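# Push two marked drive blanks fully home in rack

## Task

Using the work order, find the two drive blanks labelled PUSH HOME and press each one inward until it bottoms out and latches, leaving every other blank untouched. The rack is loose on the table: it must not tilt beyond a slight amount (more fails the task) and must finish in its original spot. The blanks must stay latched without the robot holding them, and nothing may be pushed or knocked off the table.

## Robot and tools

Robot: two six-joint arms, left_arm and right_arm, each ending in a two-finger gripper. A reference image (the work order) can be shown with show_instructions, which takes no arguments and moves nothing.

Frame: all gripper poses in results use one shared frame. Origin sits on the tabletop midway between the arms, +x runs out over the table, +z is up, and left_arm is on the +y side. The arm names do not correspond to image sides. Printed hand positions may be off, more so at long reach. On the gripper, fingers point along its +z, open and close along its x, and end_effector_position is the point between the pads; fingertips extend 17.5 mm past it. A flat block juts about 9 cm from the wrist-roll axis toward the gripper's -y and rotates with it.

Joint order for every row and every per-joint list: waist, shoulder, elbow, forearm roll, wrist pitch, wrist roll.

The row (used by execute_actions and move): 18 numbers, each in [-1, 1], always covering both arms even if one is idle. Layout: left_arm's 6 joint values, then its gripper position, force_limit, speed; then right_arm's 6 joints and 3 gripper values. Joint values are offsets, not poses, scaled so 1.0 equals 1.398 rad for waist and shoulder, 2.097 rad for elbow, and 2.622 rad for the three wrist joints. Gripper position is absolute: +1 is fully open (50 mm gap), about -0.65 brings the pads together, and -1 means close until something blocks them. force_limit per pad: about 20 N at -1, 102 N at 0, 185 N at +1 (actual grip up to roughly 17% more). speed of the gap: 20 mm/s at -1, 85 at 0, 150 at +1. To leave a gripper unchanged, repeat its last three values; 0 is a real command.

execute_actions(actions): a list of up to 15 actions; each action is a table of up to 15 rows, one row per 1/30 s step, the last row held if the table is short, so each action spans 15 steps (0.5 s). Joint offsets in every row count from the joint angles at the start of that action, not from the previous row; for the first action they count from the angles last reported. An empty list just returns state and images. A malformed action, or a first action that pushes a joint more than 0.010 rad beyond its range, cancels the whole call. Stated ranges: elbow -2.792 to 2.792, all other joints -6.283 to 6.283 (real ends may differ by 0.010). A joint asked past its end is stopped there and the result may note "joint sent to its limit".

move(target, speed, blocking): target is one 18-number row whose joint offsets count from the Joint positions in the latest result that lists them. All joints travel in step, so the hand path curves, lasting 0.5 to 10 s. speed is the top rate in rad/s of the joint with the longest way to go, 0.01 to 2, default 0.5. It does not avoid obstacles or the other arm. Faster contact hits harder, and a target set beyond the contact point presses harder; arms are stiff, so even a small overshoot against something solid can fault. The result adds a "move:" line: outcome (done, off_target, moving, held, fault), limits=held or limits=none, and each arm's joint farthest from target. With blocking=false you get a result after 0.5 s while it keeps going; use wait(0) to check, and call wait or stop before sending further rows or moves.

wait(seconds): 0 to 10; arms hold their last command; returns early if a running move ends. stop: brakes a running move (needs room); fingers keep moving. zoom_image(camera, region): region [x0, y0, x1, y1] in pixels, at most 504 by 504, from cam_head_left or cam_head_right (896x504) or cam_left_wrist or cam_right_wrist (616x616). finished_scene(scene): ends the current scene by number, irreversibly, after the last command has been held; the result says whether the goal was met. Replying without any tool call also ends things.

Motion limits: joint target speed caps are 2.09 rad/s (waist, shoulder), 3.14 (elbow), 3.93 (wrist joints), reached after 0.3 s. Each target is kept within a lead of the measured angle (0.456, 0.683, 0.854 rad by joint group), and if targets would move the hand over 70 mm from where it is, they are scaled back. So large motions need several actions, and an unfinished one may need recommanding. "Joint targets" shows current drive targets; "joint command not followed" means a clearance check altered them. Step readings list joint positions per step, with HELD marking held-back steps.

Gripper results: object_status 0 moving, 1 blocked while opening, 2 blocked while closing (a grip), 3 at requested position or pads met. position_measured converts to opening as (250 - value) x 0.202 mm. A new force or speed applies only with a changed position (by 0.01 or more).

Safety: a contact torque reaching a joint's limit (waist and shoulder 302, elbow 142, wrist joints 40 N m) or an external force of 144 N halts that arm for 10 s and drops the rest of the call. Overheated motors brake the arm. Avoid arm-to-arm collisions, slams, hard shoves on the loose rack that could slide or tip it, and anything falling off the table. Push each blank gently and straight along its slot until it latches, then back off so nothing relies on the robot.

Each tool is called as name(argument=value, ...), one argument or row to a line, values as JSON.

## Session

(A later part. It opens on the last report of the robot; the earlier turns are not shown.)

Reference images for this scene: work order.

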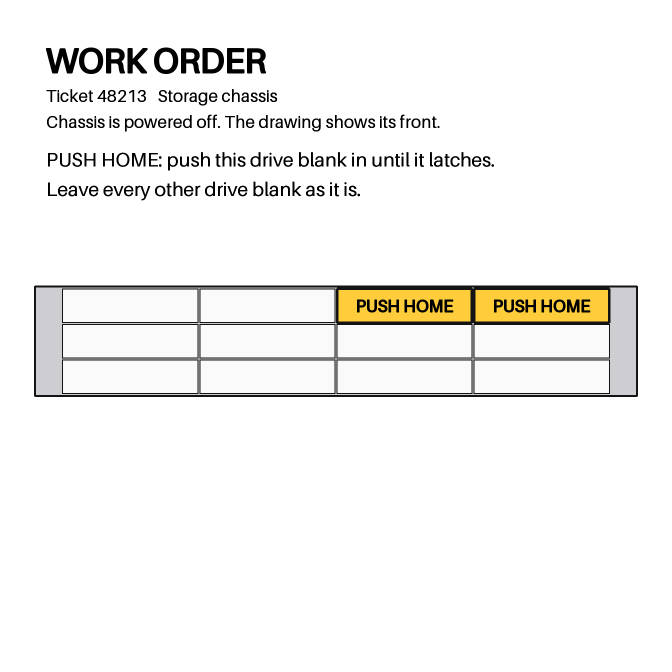

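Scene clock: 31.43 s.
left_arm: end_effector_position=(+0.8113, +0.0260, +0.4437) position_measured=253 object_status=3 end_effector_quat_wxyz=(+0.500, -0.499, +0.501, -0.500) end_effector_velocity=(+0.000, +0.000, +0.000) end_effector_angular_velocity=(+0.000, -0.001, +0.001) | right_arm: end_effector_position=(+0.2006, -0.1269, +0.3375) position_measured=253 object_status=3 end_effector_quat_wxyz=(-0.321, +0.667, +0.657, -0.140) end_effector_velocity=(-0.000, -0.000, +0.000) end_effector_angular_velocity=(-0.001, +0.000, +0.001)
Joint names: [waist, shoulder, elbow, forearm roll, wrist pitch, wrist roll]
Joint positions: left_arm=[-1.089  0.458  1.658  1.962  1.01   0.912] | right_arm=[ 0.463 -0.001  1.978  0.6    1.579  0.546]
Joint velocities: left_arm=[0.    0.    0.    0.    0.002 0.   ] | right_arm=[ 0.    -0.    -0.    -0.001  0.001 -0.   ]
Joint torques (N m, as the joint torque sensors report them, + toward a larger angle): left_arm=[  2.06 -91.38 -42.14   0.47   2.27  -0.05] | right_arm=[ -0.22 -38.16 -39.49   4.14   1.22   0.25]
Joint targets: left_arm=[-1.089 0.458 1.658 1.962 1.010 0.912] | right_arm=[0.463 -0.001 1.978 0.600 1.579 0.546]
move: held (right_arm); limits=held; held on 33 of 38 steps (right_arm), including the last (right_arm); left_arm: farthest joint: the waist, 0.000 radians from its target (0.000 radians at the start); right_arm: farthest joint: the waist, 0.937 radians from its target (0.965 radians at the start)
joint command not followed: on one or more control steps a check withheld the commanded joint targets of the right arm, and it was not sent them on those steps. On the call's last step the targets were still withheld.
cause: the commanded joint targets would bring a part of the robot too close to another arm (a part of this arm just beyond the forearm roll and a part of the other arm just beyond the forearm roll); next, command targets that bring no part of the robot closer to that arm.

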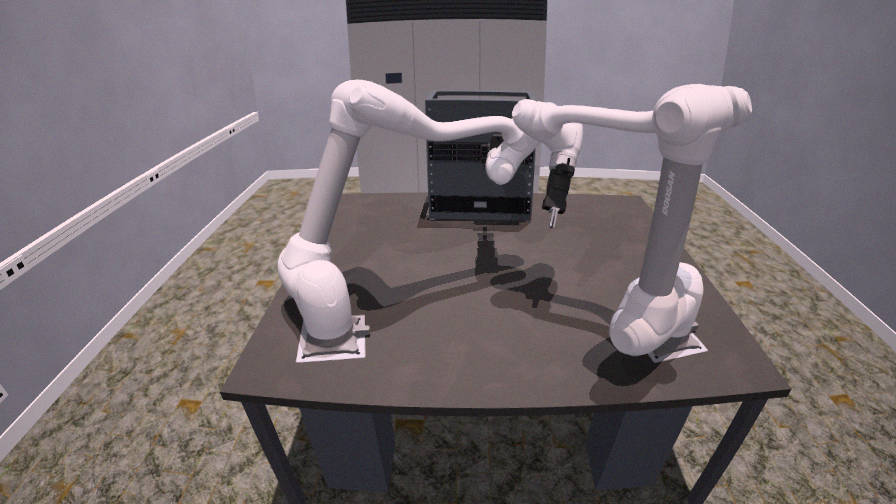

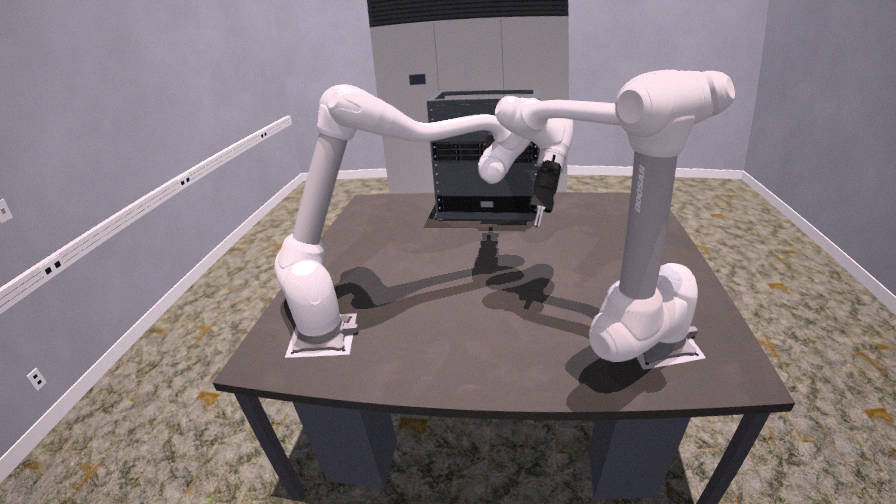

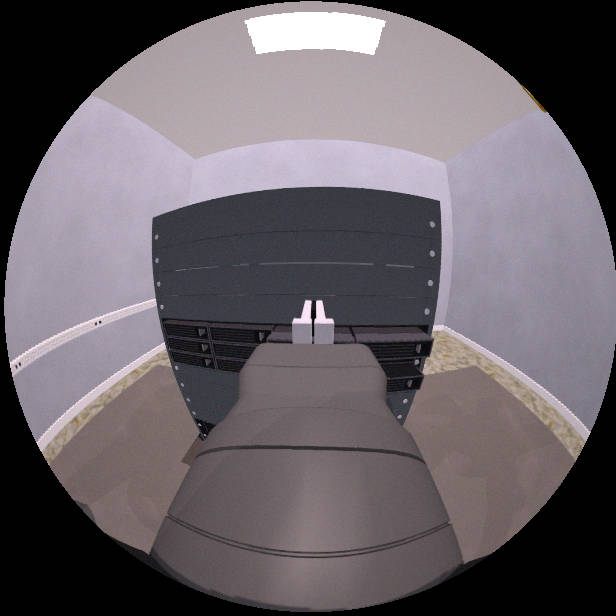

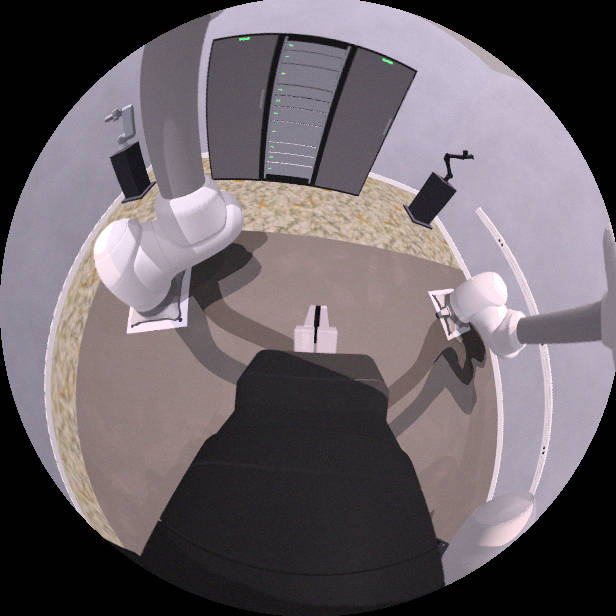

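move(
  target=[0,0,0,0,0,0,-1,0,0, -0.1,-0.25,0.2,0,0,0,-1,0,0],
  speed=1.0,
)

Scene clock: 35.87 s.
left_arm: end_effector_position=(+0.8113, +0.0260, +0.4437) position_measured=253 object_status=3 end_effector_quat_wxyz=(+0.500, -0.499, +0.501, -0.500) end_effector_velocity=(-0.000, -0.000, -0.000) end_effector_angular_velocity=(+0.001, +0.001, -0.001) | right_arm: end_effector_position=(+0.0445, -0.2764, +0.2732) position_measured=253 object_status=3 end_effector_quat_wxyz=(-0.336, +0.713, +0.597, -0.149) end_effector_velocity=(-0.000, +0.000, -0.000) end_effector_angular_velocity=(+0.000, +0.000, +0.000)
Joint names: [waist, shoulder, elbow, forearm roll, wrist pitch, wrist roll]
Joint positions: left_arm=[-1.089  0.458  1.658  1.962  1.01   0.912] | right_arm=[ 0.323 -0.351  2.397  0.6    1.579  0.546]
Joint velocities: left_arm=[ 0.    -0.     0.     0.    -0.001  0.001] | right_arm=[-0.  0.  0.  0.  0. -0.]
Joint torques (N m, as the joint torque sensors report them, + toward a larger angle): left_arm=[  0.79 -92.47 -41.72   0.57   2.12   0.04] | right_arm=[ -0.9    0.52 -37.2    3.82   1.16   0.37]
Joint targets: left_arm=[-1.089 0.458 1.658 1.962 1.010 0.912] | right_arm=[0.323 -0.351 2.397 0.600 1.579 0.546]
move: done; limits=none; left_arm: farthest joint: the waist, 0.000 radians from its target (0.000 radians at the start); right_arm: farthest joint: the waist, 0.000 radians from its target (0.139 radians at the start)

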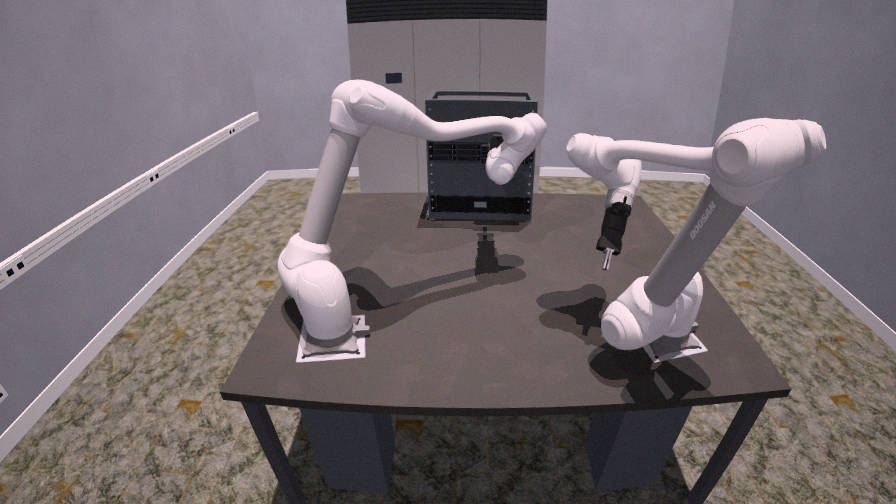

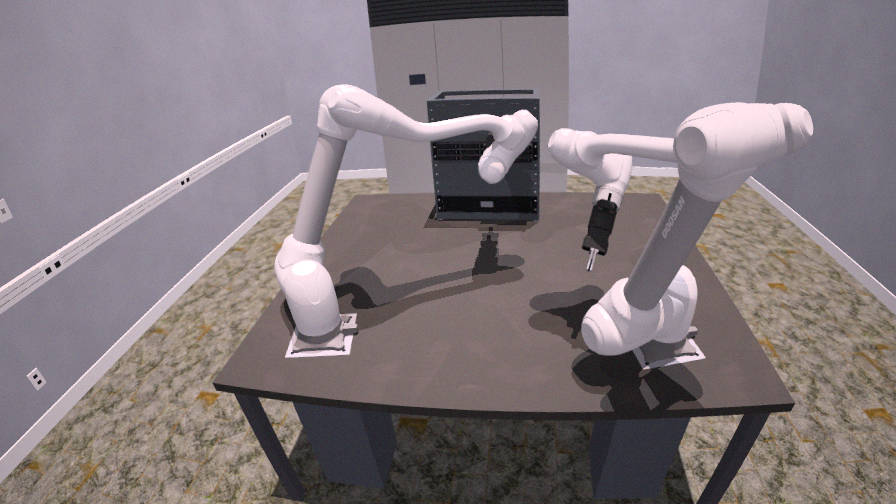

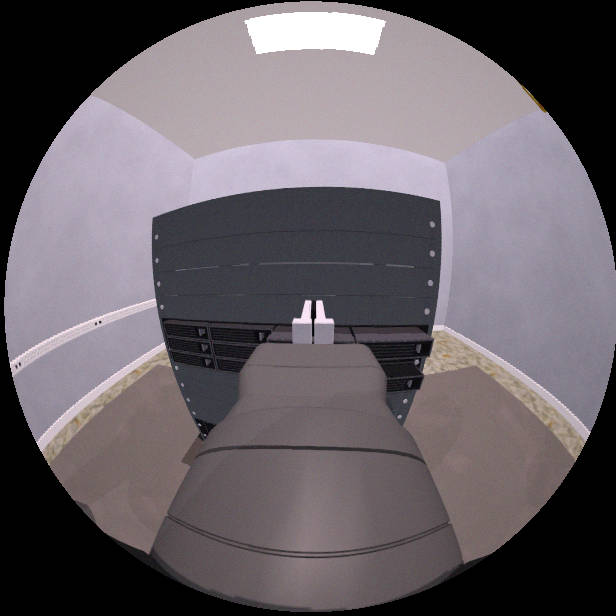

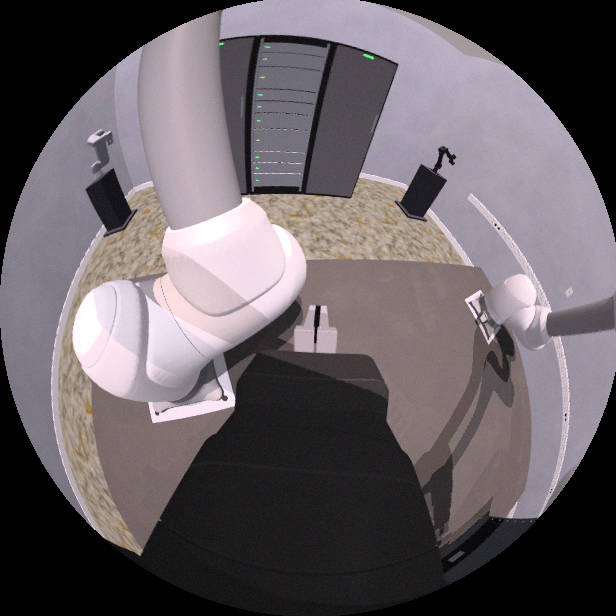

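move(
  target=[0,0,0,0,0,0,-1,0,0, -0.569,0.534,-0.229,0.307,0.085,0.101,-1,0,0],
  speed=1.0,
)

Scene clock: 38.73 s.
left_arm: end_effector_position=(+0.8113, +0.0260, +0.4437) position_measured=253 object_status=3 end_effector_quat_wxyz=(+0.500, -0.499, +0.501, -0.500) end_effector_velocity=(+0.000, +0.000, -0.001) end_effector_angular_velocity=(+0.001, +0.001, +0.000) | right_arm: end_effector_position=(+0.6546, -0.3830, +0.3826) position_measured=253 object_status=3 end_effector_quat_wxyz=(+0.720, -0.694, -0.002, -0.000) end_effector_velocity=(+0.000, +0.000, +0.000) end_effector_angular_velocity=(-0.000, -0.001, -0.001)
Joint names: [waist, shoulder, elbow, forearm roll, wrist pitch, wrist roll]
Joint positions: left_arm=[-1.089  0.458  1.658  1.962  1.01   0.912] | right_arm=[-0.473  0.396  1.917  1.404  1.802  0.811]
Joint velocities: left_arm=[ 0.     0.001  0.    -0.    -0.     0.001] | right_arm=[ 0.001 -0.    -0.     0.001 -0.002 -0.   ]
Joint torques (N m, as the joint torque sensors report them, + toward a larger angle): left_arm=[  1.45 -92.86 -41.53   0.5    2.15  -0.24] | right_arm=[ -1.55 -72.49 -34.23   2.12   1.96   0.38]
Joint targets: left_arm=[-1.089 0.458 1.658 1.962 1.010 0.912] | right_arm=[-0.473 0.396 1.917 1.404 1.802 0.811]
move: done; limits=none; left_arm: farthest joint: the waist, 0.000 radians from its target (0.000 radians at the start); right_arm: farthest joint: the waist, 0.000 radians from its target (0.795 radians at the start)

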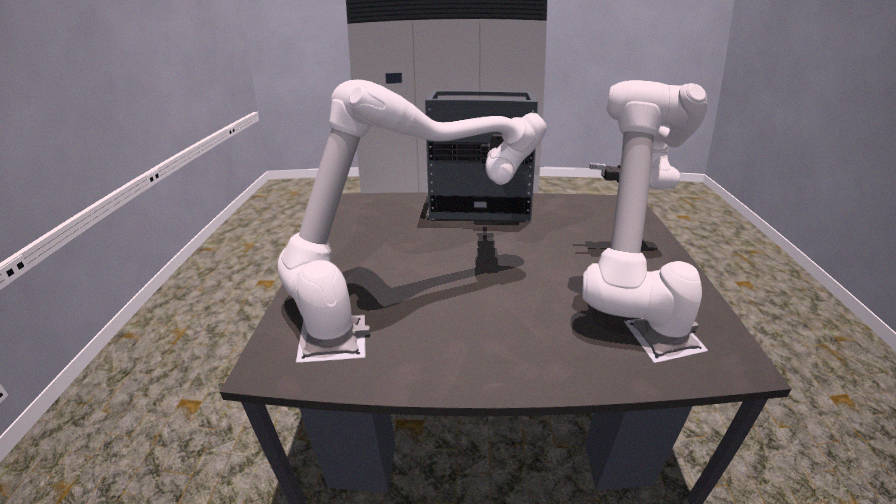

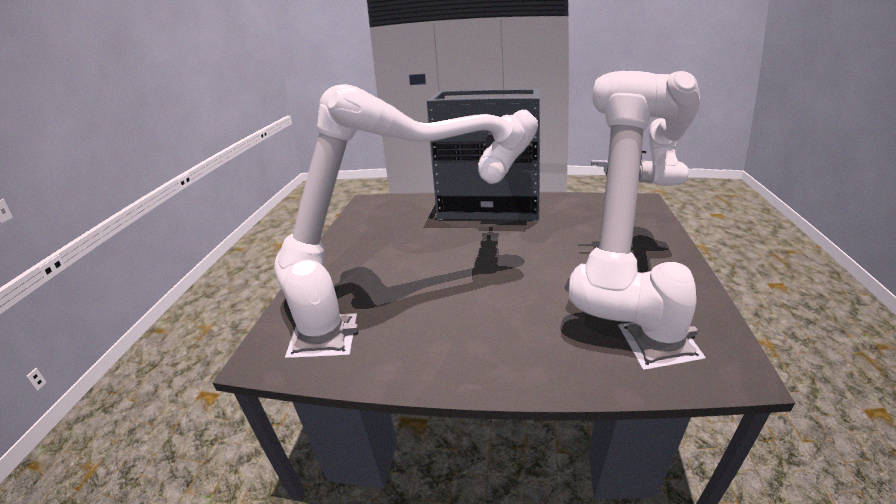

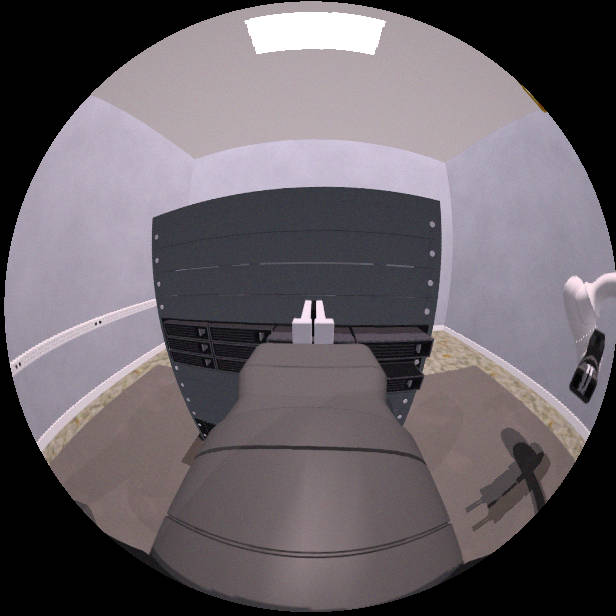

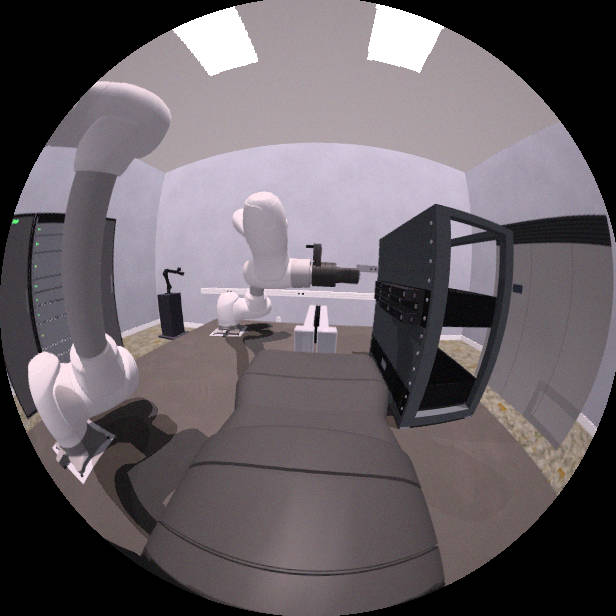

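zoom_image(
  camera="cam_right_wrist",
  region=[330,240,450,340],
)

Region (330, 240, 450, 340) of cam_right_wrist's 616x616 image, scaled by 4.200, with more detail than that image has.

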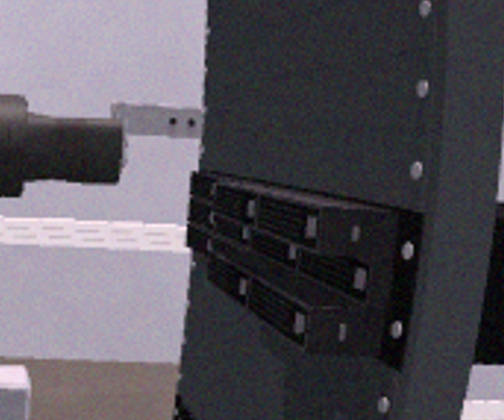

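move(
  target=[-0.0088,0.0411,0.0288,0.0206,0.0217,-0.046,-1,0,0, 0,0,0,0,0,0,-1,0,0],
  speed=0.1,
)

zoom_image(
  camera="cam_right_wrist",
  region=[330,240,450,340],
)

Scene clock: 48.00 s.
left_arm: end_effector_position=(+0.8007, +0.0246, +0.3728) position_measured=253 object_status=3 end_effector_quat_wxyz=(+0.499, -0.500, +0.501, -0.500) end_effector_velocity=(-0.000, +0.000, +0.001) end_effector_angular_velocity=(-0.004, -0.001, +0.001) | right_arm: end_effector_position=(+0.6546, -0.3830, +0.3826) position_measured=253 object_status=3 end_effector_quat_wxyz=(+0.720, -0.694, -0.002, -0.000) end_effector_velocity=(-0.000, -0.000, -0.000) end_effector_angular_velocity=(-0.001, -0.000, -0.000)
Joint names: [waist, shoulder, elbow, forearm roll, wrist pitch, wrist roll]
Joint positions: left_arm=[-1.102  0.515  1.719  2.016  1.067  0.792] | right_arm=[-0.473  0.396  1.917  1.404  1.802  0.811]
Joint velocities: left_arm=[-0.    -0.    -0.    -0.     0.001 -0.003] | right_arm=[-0.    -0.     0.    -0.001 -0.    -0.   ]
Joint torques (N m, as the joint torque sensors report them, + toward a larger angle): left_arm=[  0.42 -94.55 -39.04   0.18   2.64  -0.26] | right_arm=[ -0.7  -74.79 -32.99   1.74   1.73   0.42]
Joint targets: left_arm=[-1.102 0.515 1.719 2.016 1.067 0.792] | right_arm=[-0.473 0.396 1.917 1.404 1.802 0.811]
move: done; limits=none; left_arm: farthest joint: the waist, 0.000 radians from its target (0.012 radians at the start); right_arm: farthest joint: the waist, 0.000 radians from its target (0.000 radians at the start)

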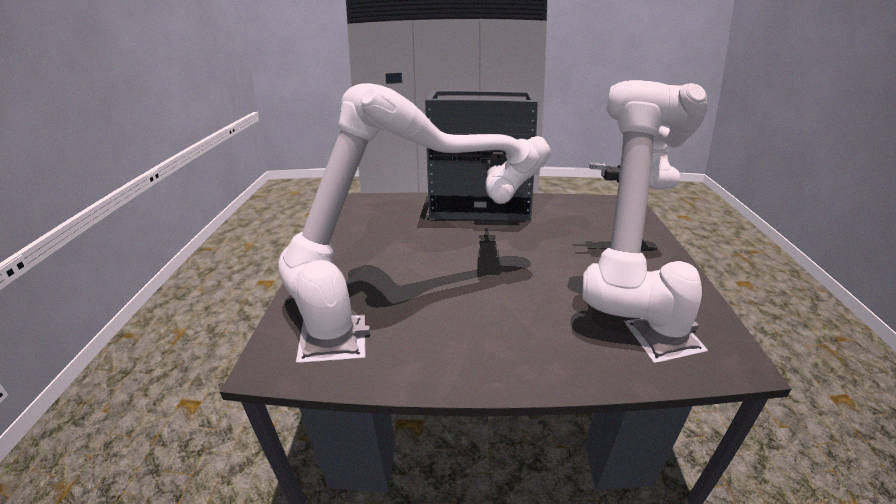

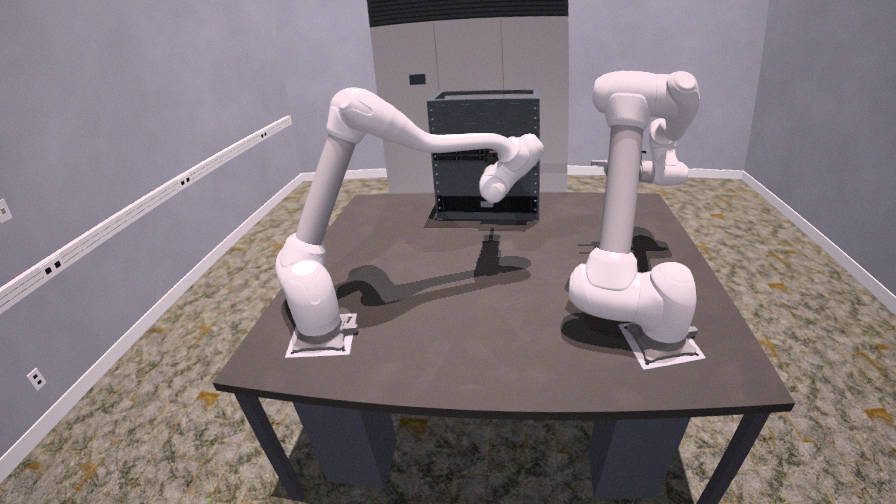

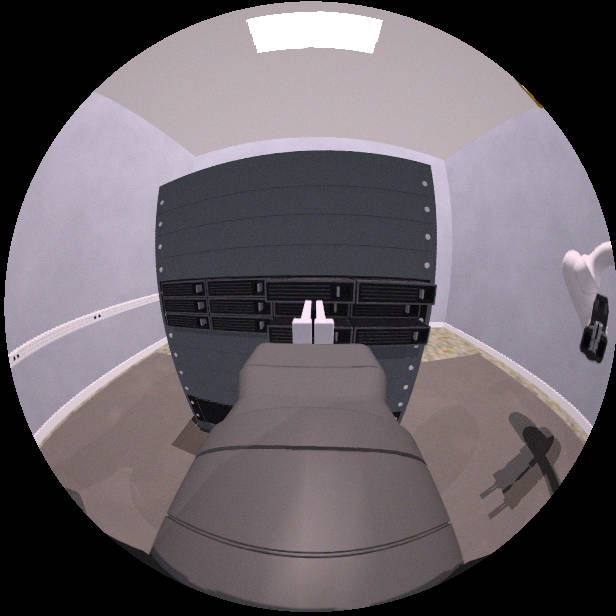

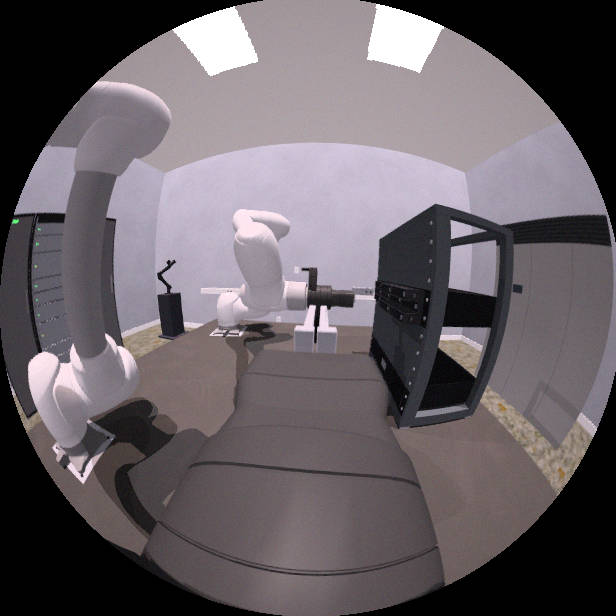

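Region (330, 240, 450, 340) of cam_right_wrist's 616x616 image, scaled by 4.200, with more detail than that image has.

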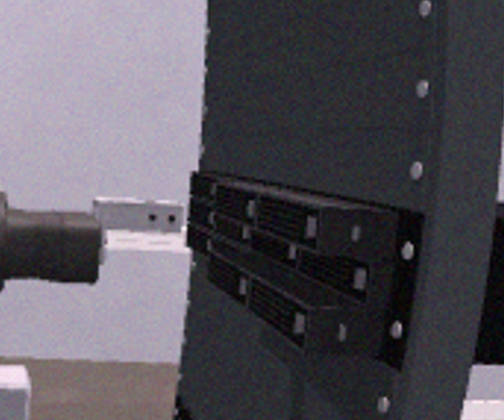

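zoom_image(
  camera="cam_left_wrist",
  region=[150,260,450,360],
)

Region (150, 260, 450, 360) of cam_left_wrist's 616x616 image, scaled by 1.680, with more detail than that image has.

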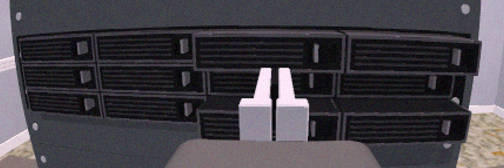

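move(
  target=[0.0221,0.0142,-0.0236,0.0034,-0.0133,0.0068,-1,0,0, 0,0,0,0,0,0,-1,0,0],
  speed=0.04,
)

zoom_image(
  camera="cam_right_wrist",
  region=[330,240,450,340],
)

zoom_image(
  camera="cam_left_wrist",
  region=[150,260,450,360],
)

Scene clock: 57.10 s.
left_arm: end_effector_position=(+0.8312, +0.0240, +0.3797) position_measured=253 object_status=3 end_effector_quat_wxyz=(+0.499, -0.500, +0.500, -0.500) end_effector_velocity=(+0.000, +0.000, +0.001) end_effector_angular_velocity=(+0.000, -0.001, +0.000) | right_arm: end_effector_position=(+0.6546, -0.3830, +0.3826) position_measured=253 object_status=3 end_effector_quat_wxyz=(+0.720, -0.694, -0.002, -0.000) end_effector_velocity=(-0.000, -0.000, +0.000) end_effector_angular_velocity=(+0.000, +0.000, +0.001)
Joint names: [waist, shoulder, elbow, forearm roll, wrist pitch, wrist roll]
Joint positions: left_arm=[-1.071  0.535  1.669  2.024  1.032  0.809] | right_arm=[-0.473  0.396  1.917  1.404  1.802  0.811]
Joint velocities: left_arm=[ 0.    -0.    -0.001 -0.     0.     0.001] | right_arm=[-0.    -0.    -0.    -0.     0.001  0.   ]
Joint torques (N m, as the joint torque sensors report them, + toward a larger angle): left_arm=[ -0.62 -97.04 -40.39   0.09   2.26  -0.12] | right_arm=[ -0.77 -74.91 -33.04   1.99   1.98   0.45]
Joint targets: left_arm=[-1.071 0.535 1.669 2.024 1.032 0.809] | right_arm=[-0.473 0.396 1.917 1.404 1.802 0.811]
move: done; limits=none; left_arm: farthest joint: the waist, 0.000 radians from its target (0.031 radians at the start); right_arm: farthest joint: the waist, 0.000 radians from its target (0.000 radians at the start)

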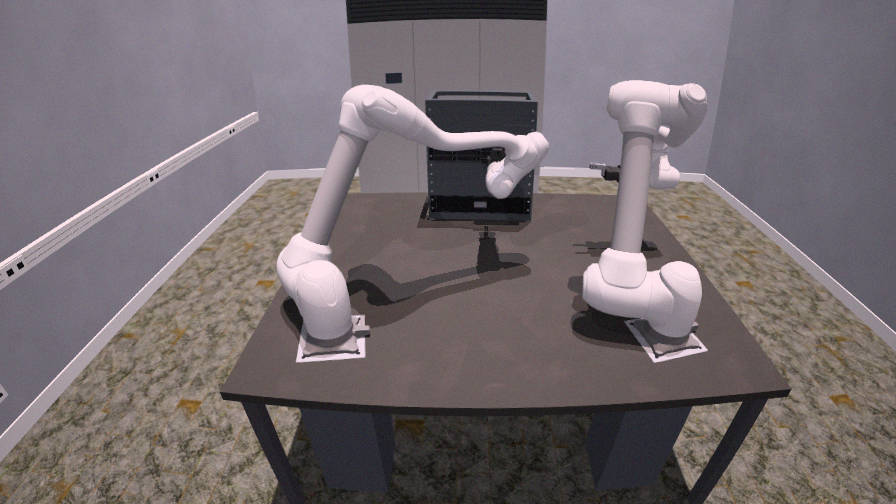

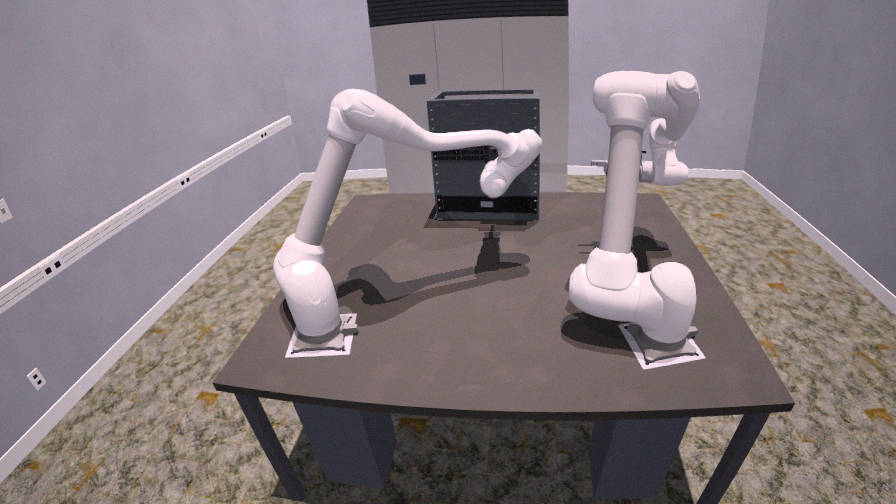

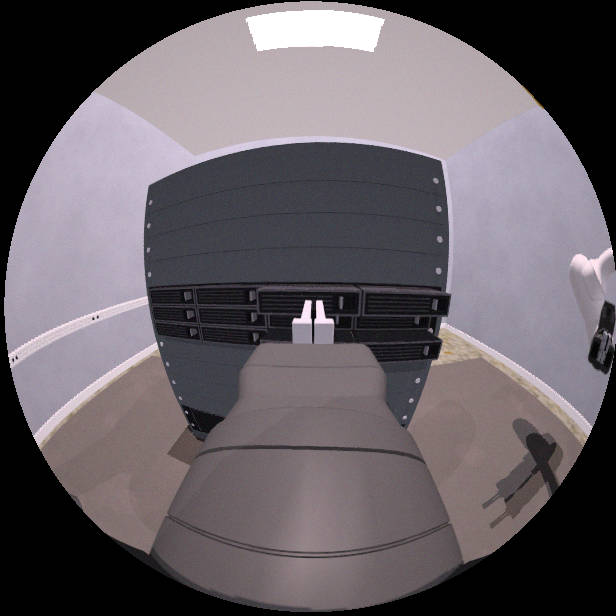

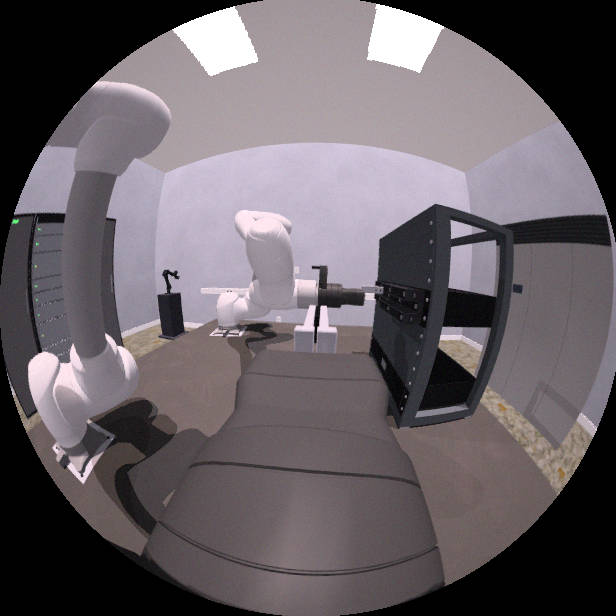

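Region (330, 240, 450, 340) of cam_right_wrist's 616x616 image, scaled by 4.200, with more detail than that image has.

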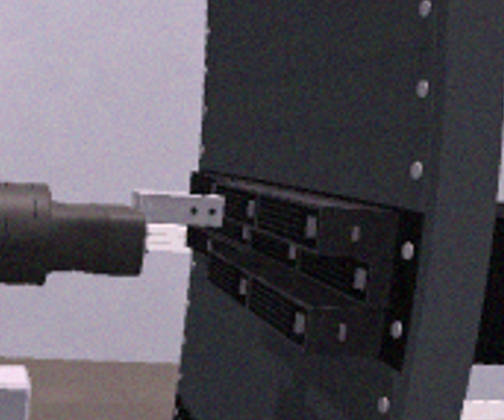

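Region (150, 260, 450, 360) of cam_left_wrist's 616x616 image, scaled by 1.680, with more detail than that image has.

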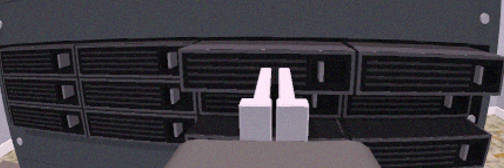

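move(
  target=[0.0108,0.00925,-0.01053,0.0028,-0.0057,0.0013,-1,0,0, 0,0,0,0,0,0,-1,0,0],
  speed=0.02,
)

zoom_image(
  camera="cam_right_wrist",
  region=[330,240,450,340],
)

zoom_image(
  camera="cam_left_wrist",
  region=[150,260,450,360],
)

Scene clock: 60.50 s.
left_arm: end_effector_position=(+0.8461, +0.0243, +0.3798) position_measured=253 object_status=3 end_effector_quat_wxyz=(+0.499, -0.500, +0.500, -0.500) end_effector_velocity=(+0.000, +0.000, -0.000) end_effector_angular_velocity=(+0.001, -0.000, +0.001) | right_arm: end_effector_position=(+0.6546, -0.3830, +0.3826) position_measured=253 object_status=3 end_effector_quat_wxyz=(+0.720, -0.694, -0.002, -0.000) end_effector_velocity=(+0.000, -0.000, -0.000) end_effector_angular_velocity=(-0.001, -0.000, -0.001)
Joint names: [waist, shoulder, elbow, forearm roll, wrist pitch, wrist roll]
Joint positions: left_arm=[-1.056  0.548  1.647  2.032  1.017  0.813] | right_arm=[-0.473  0.396  1.917  1.404  1.802  0.811]
Joint velocities: left_arm=[0.    0.    0.    0.    0.001 0.001] | right_arm=[ 0.    -0.    -0.001 -0.    -0.001  0.   ]
Joint torques (N m, as the joint torque sensors report them, + toward a larger angle): left_arm=[  8.89 -98.15 -40.75  -0.59   3.12  -0.26] | right_arm=[  0.24 -73.26 -33.47   1.91   1.75   0.04]
Joint targets: left_arm=[-1.056 0.548 1.647 2.032 1.017 0.813] | right_arm=[-0.473 0.396 1.917 1.404 1.802 0.811]
move: done; limits=none; left_arm: farthest joint: the waist, 0.000 radians from its target (0.015 radians at the start); right_arm: farthest joint: the waist, 0.000 radians from its target (0.000 radians at the start)

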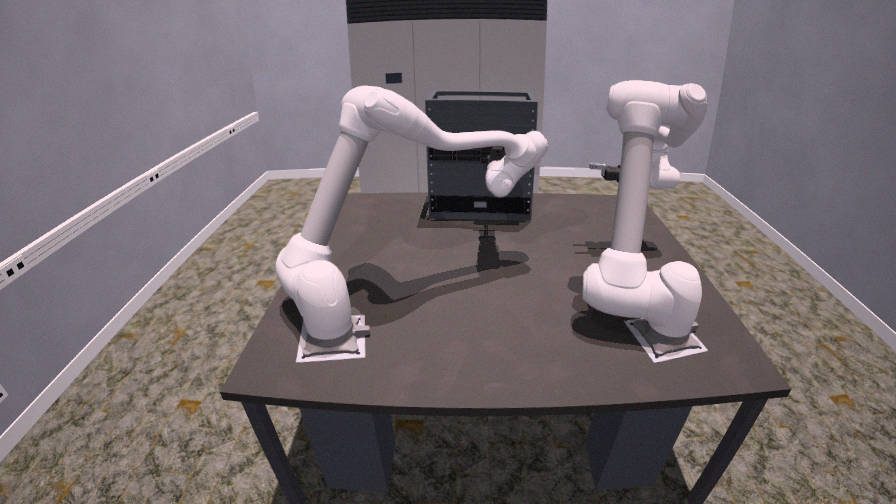

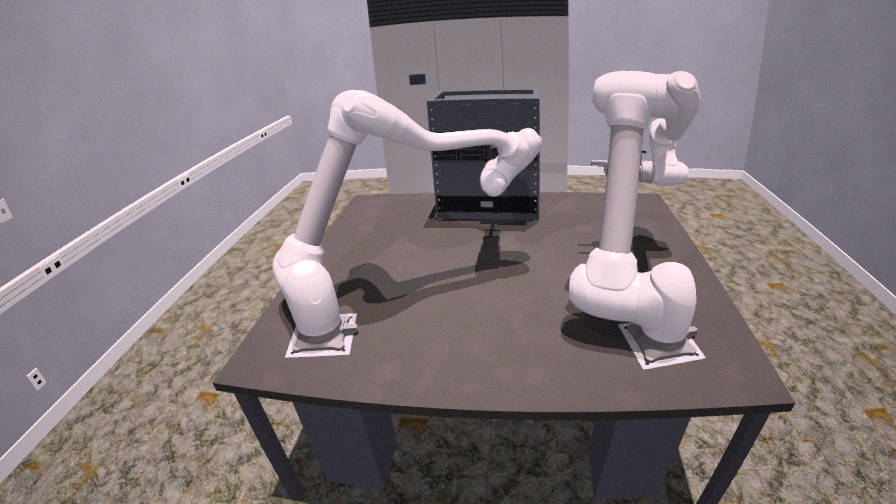

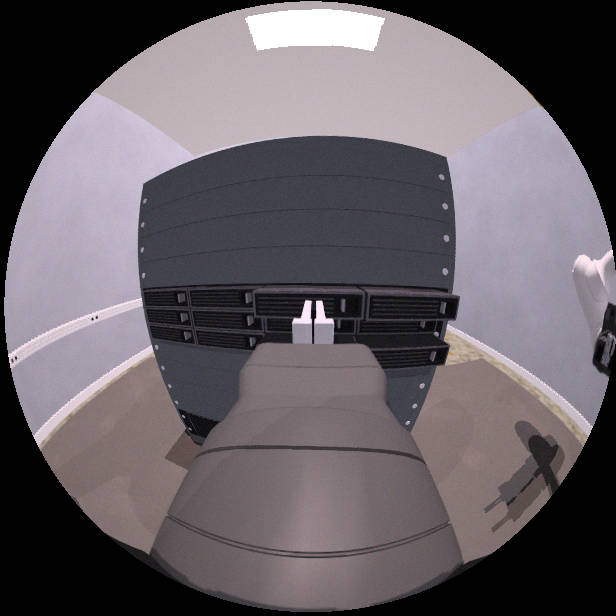

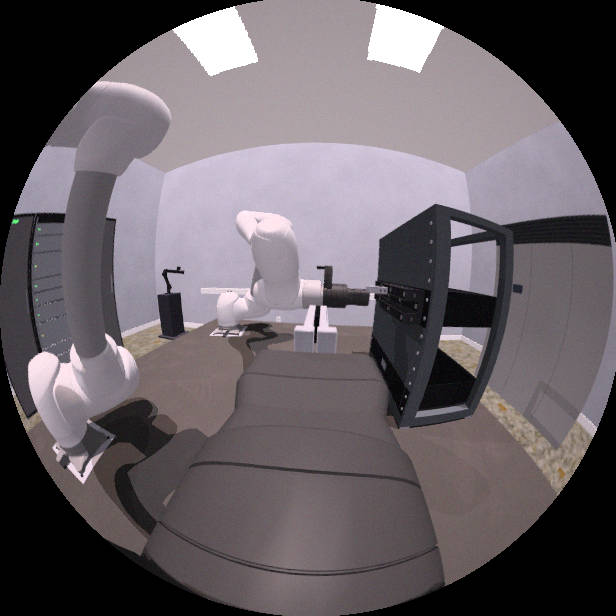

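Region (330, 240, 450, 340) of cam_right_wrist's 616x616 image, scaled by 4.200, with more detail than that image has.

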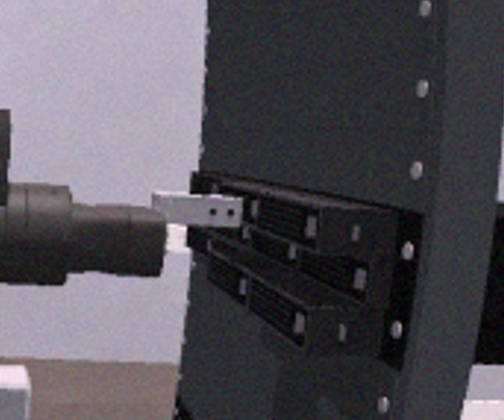

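Region (150, 260, 450, 360) of cam_left_wrist's 616x616 image, scaled by 1.680, with more detail than that image has.

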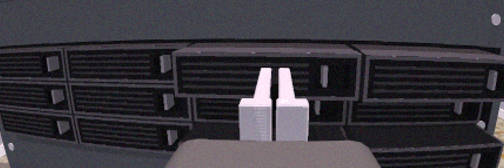

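move(
  target=[0.0072,0.0062,-0.007,0.00185,-0.0038,0.0008,-1,0,0, 0,0,0,0,0,0,-1,0,0],
  speed=0.01,
)

zoom_image(
  camera="cam_right_wrist",
  region=[330,240,450,340],
)

Scene clock: 63.60 s.
left_arm: end_effector_position=(+0.8561, +0.0247, +0.3797) position_measured=253 object_status=3 end_effector_quat_wxyz=(+0.499, -0.500, +0.500, -0.500) end_effector_velocity=(+0.000, +0.000, +0.000) end_effector_angular_velocity=(-0.001, -0.000, +0.001) | right_arm: end_effector_position=(+0.6546, -0.3830, +0.3826) position_measured=253 object_status=3 end_effector_quat_wxyz=(+0.720, -0.694, -0.002, -0.000) end_effector_velocity=(+0.001, +0.000, -0.000) end_effector_angular_velocity=(-0.002, -0.001, -0.002)
Joint names: [waist, shoulder, elbow, forearm roll, wrist pitch, wrist roll]
Joint positions: left_arm=[-1.046  0.557  1.632  2.037  1.007  0.815] | right_arm=[-0.473  0.396  1.917  1.404  1.802  0.811]
Joint velocities: left_arm=[ 0.    -0.    -0.    -0.     0.    -0.001] | right_arm=[-0.    -0.    -0.     0.    -0.002 -0.   ]
Joint torques (N m, as the joint torque sensors report them, + toward a larger angle): left_arm=[  9.07 -98.27 -41.35  -0.7    2.77  -0.13] | right_arm=[  0.52 -74.92 -33.66   1.73   1.85   0.39]
Joint targets: left_arm=[-1.046 0.557 1.632 2.037 1.007 0.815] | right_arm=[-0.473 0.396 1.917 1.404 1.802 0.811]
move: done; limits=none; left_arm: farthest joint: the waist, 0.000 radians from its target (0.010 radians at the start); right_arm: farthest joint: the waist, 0.000 radians from its target (0.000 radians at the start)

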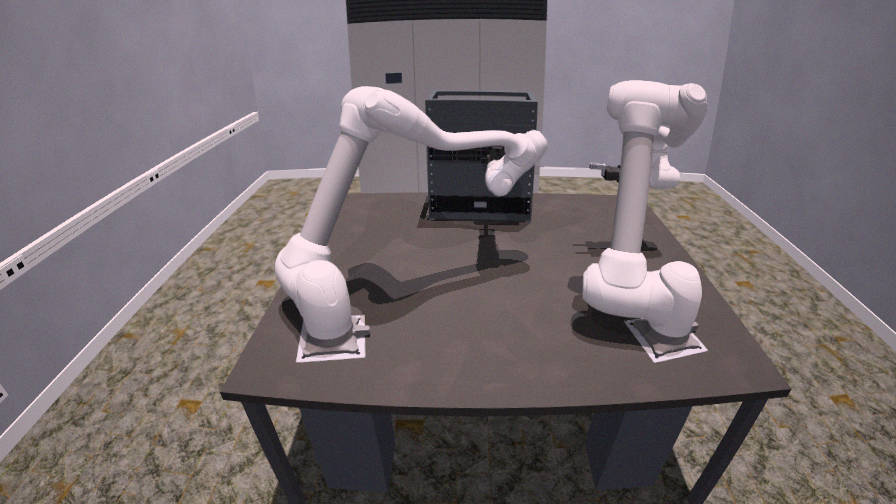

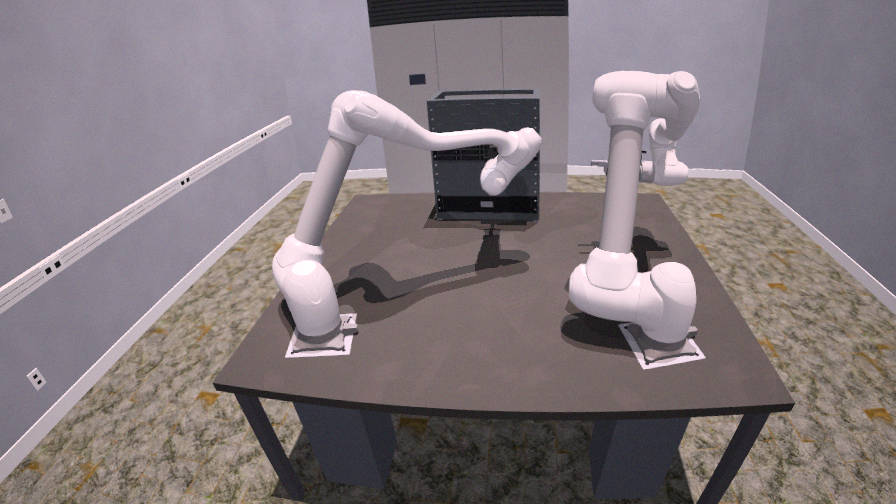

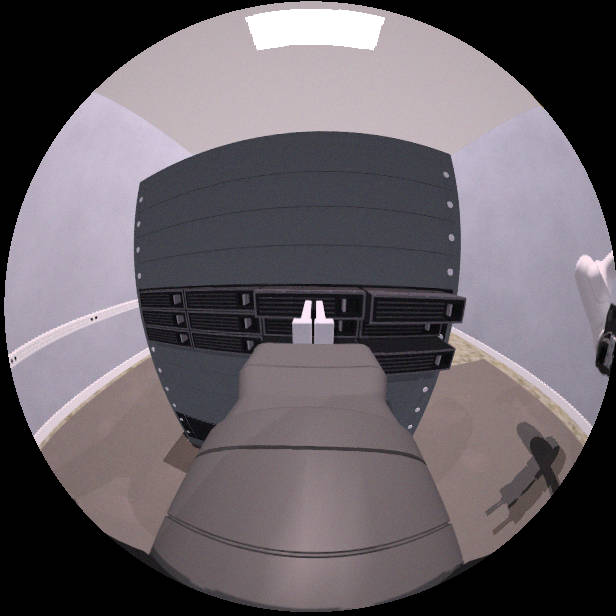

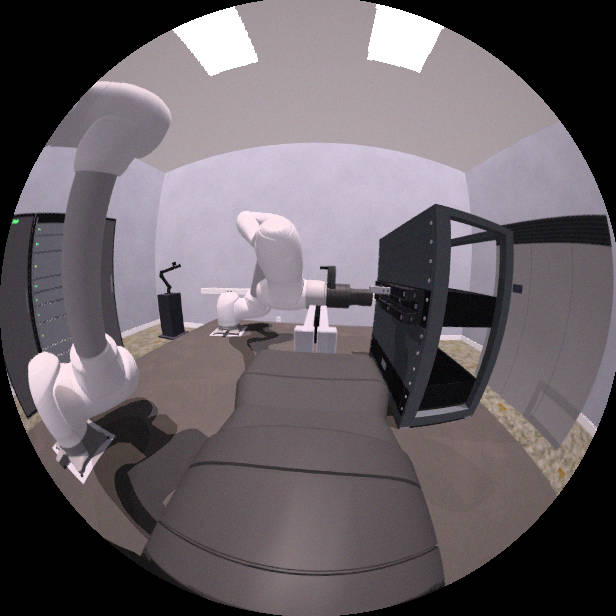

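Region (330, 240, 450, 340) of cam_right_wrist's 616x616 image, scaled by 4.200, with more detail than that image has.

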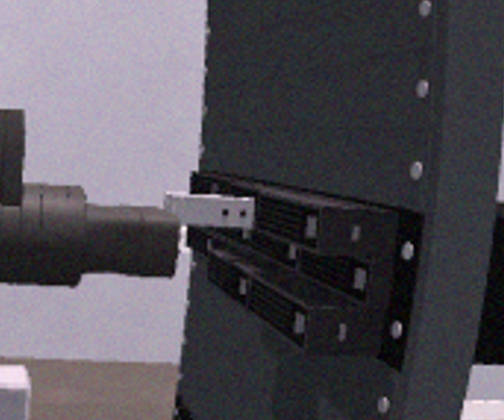

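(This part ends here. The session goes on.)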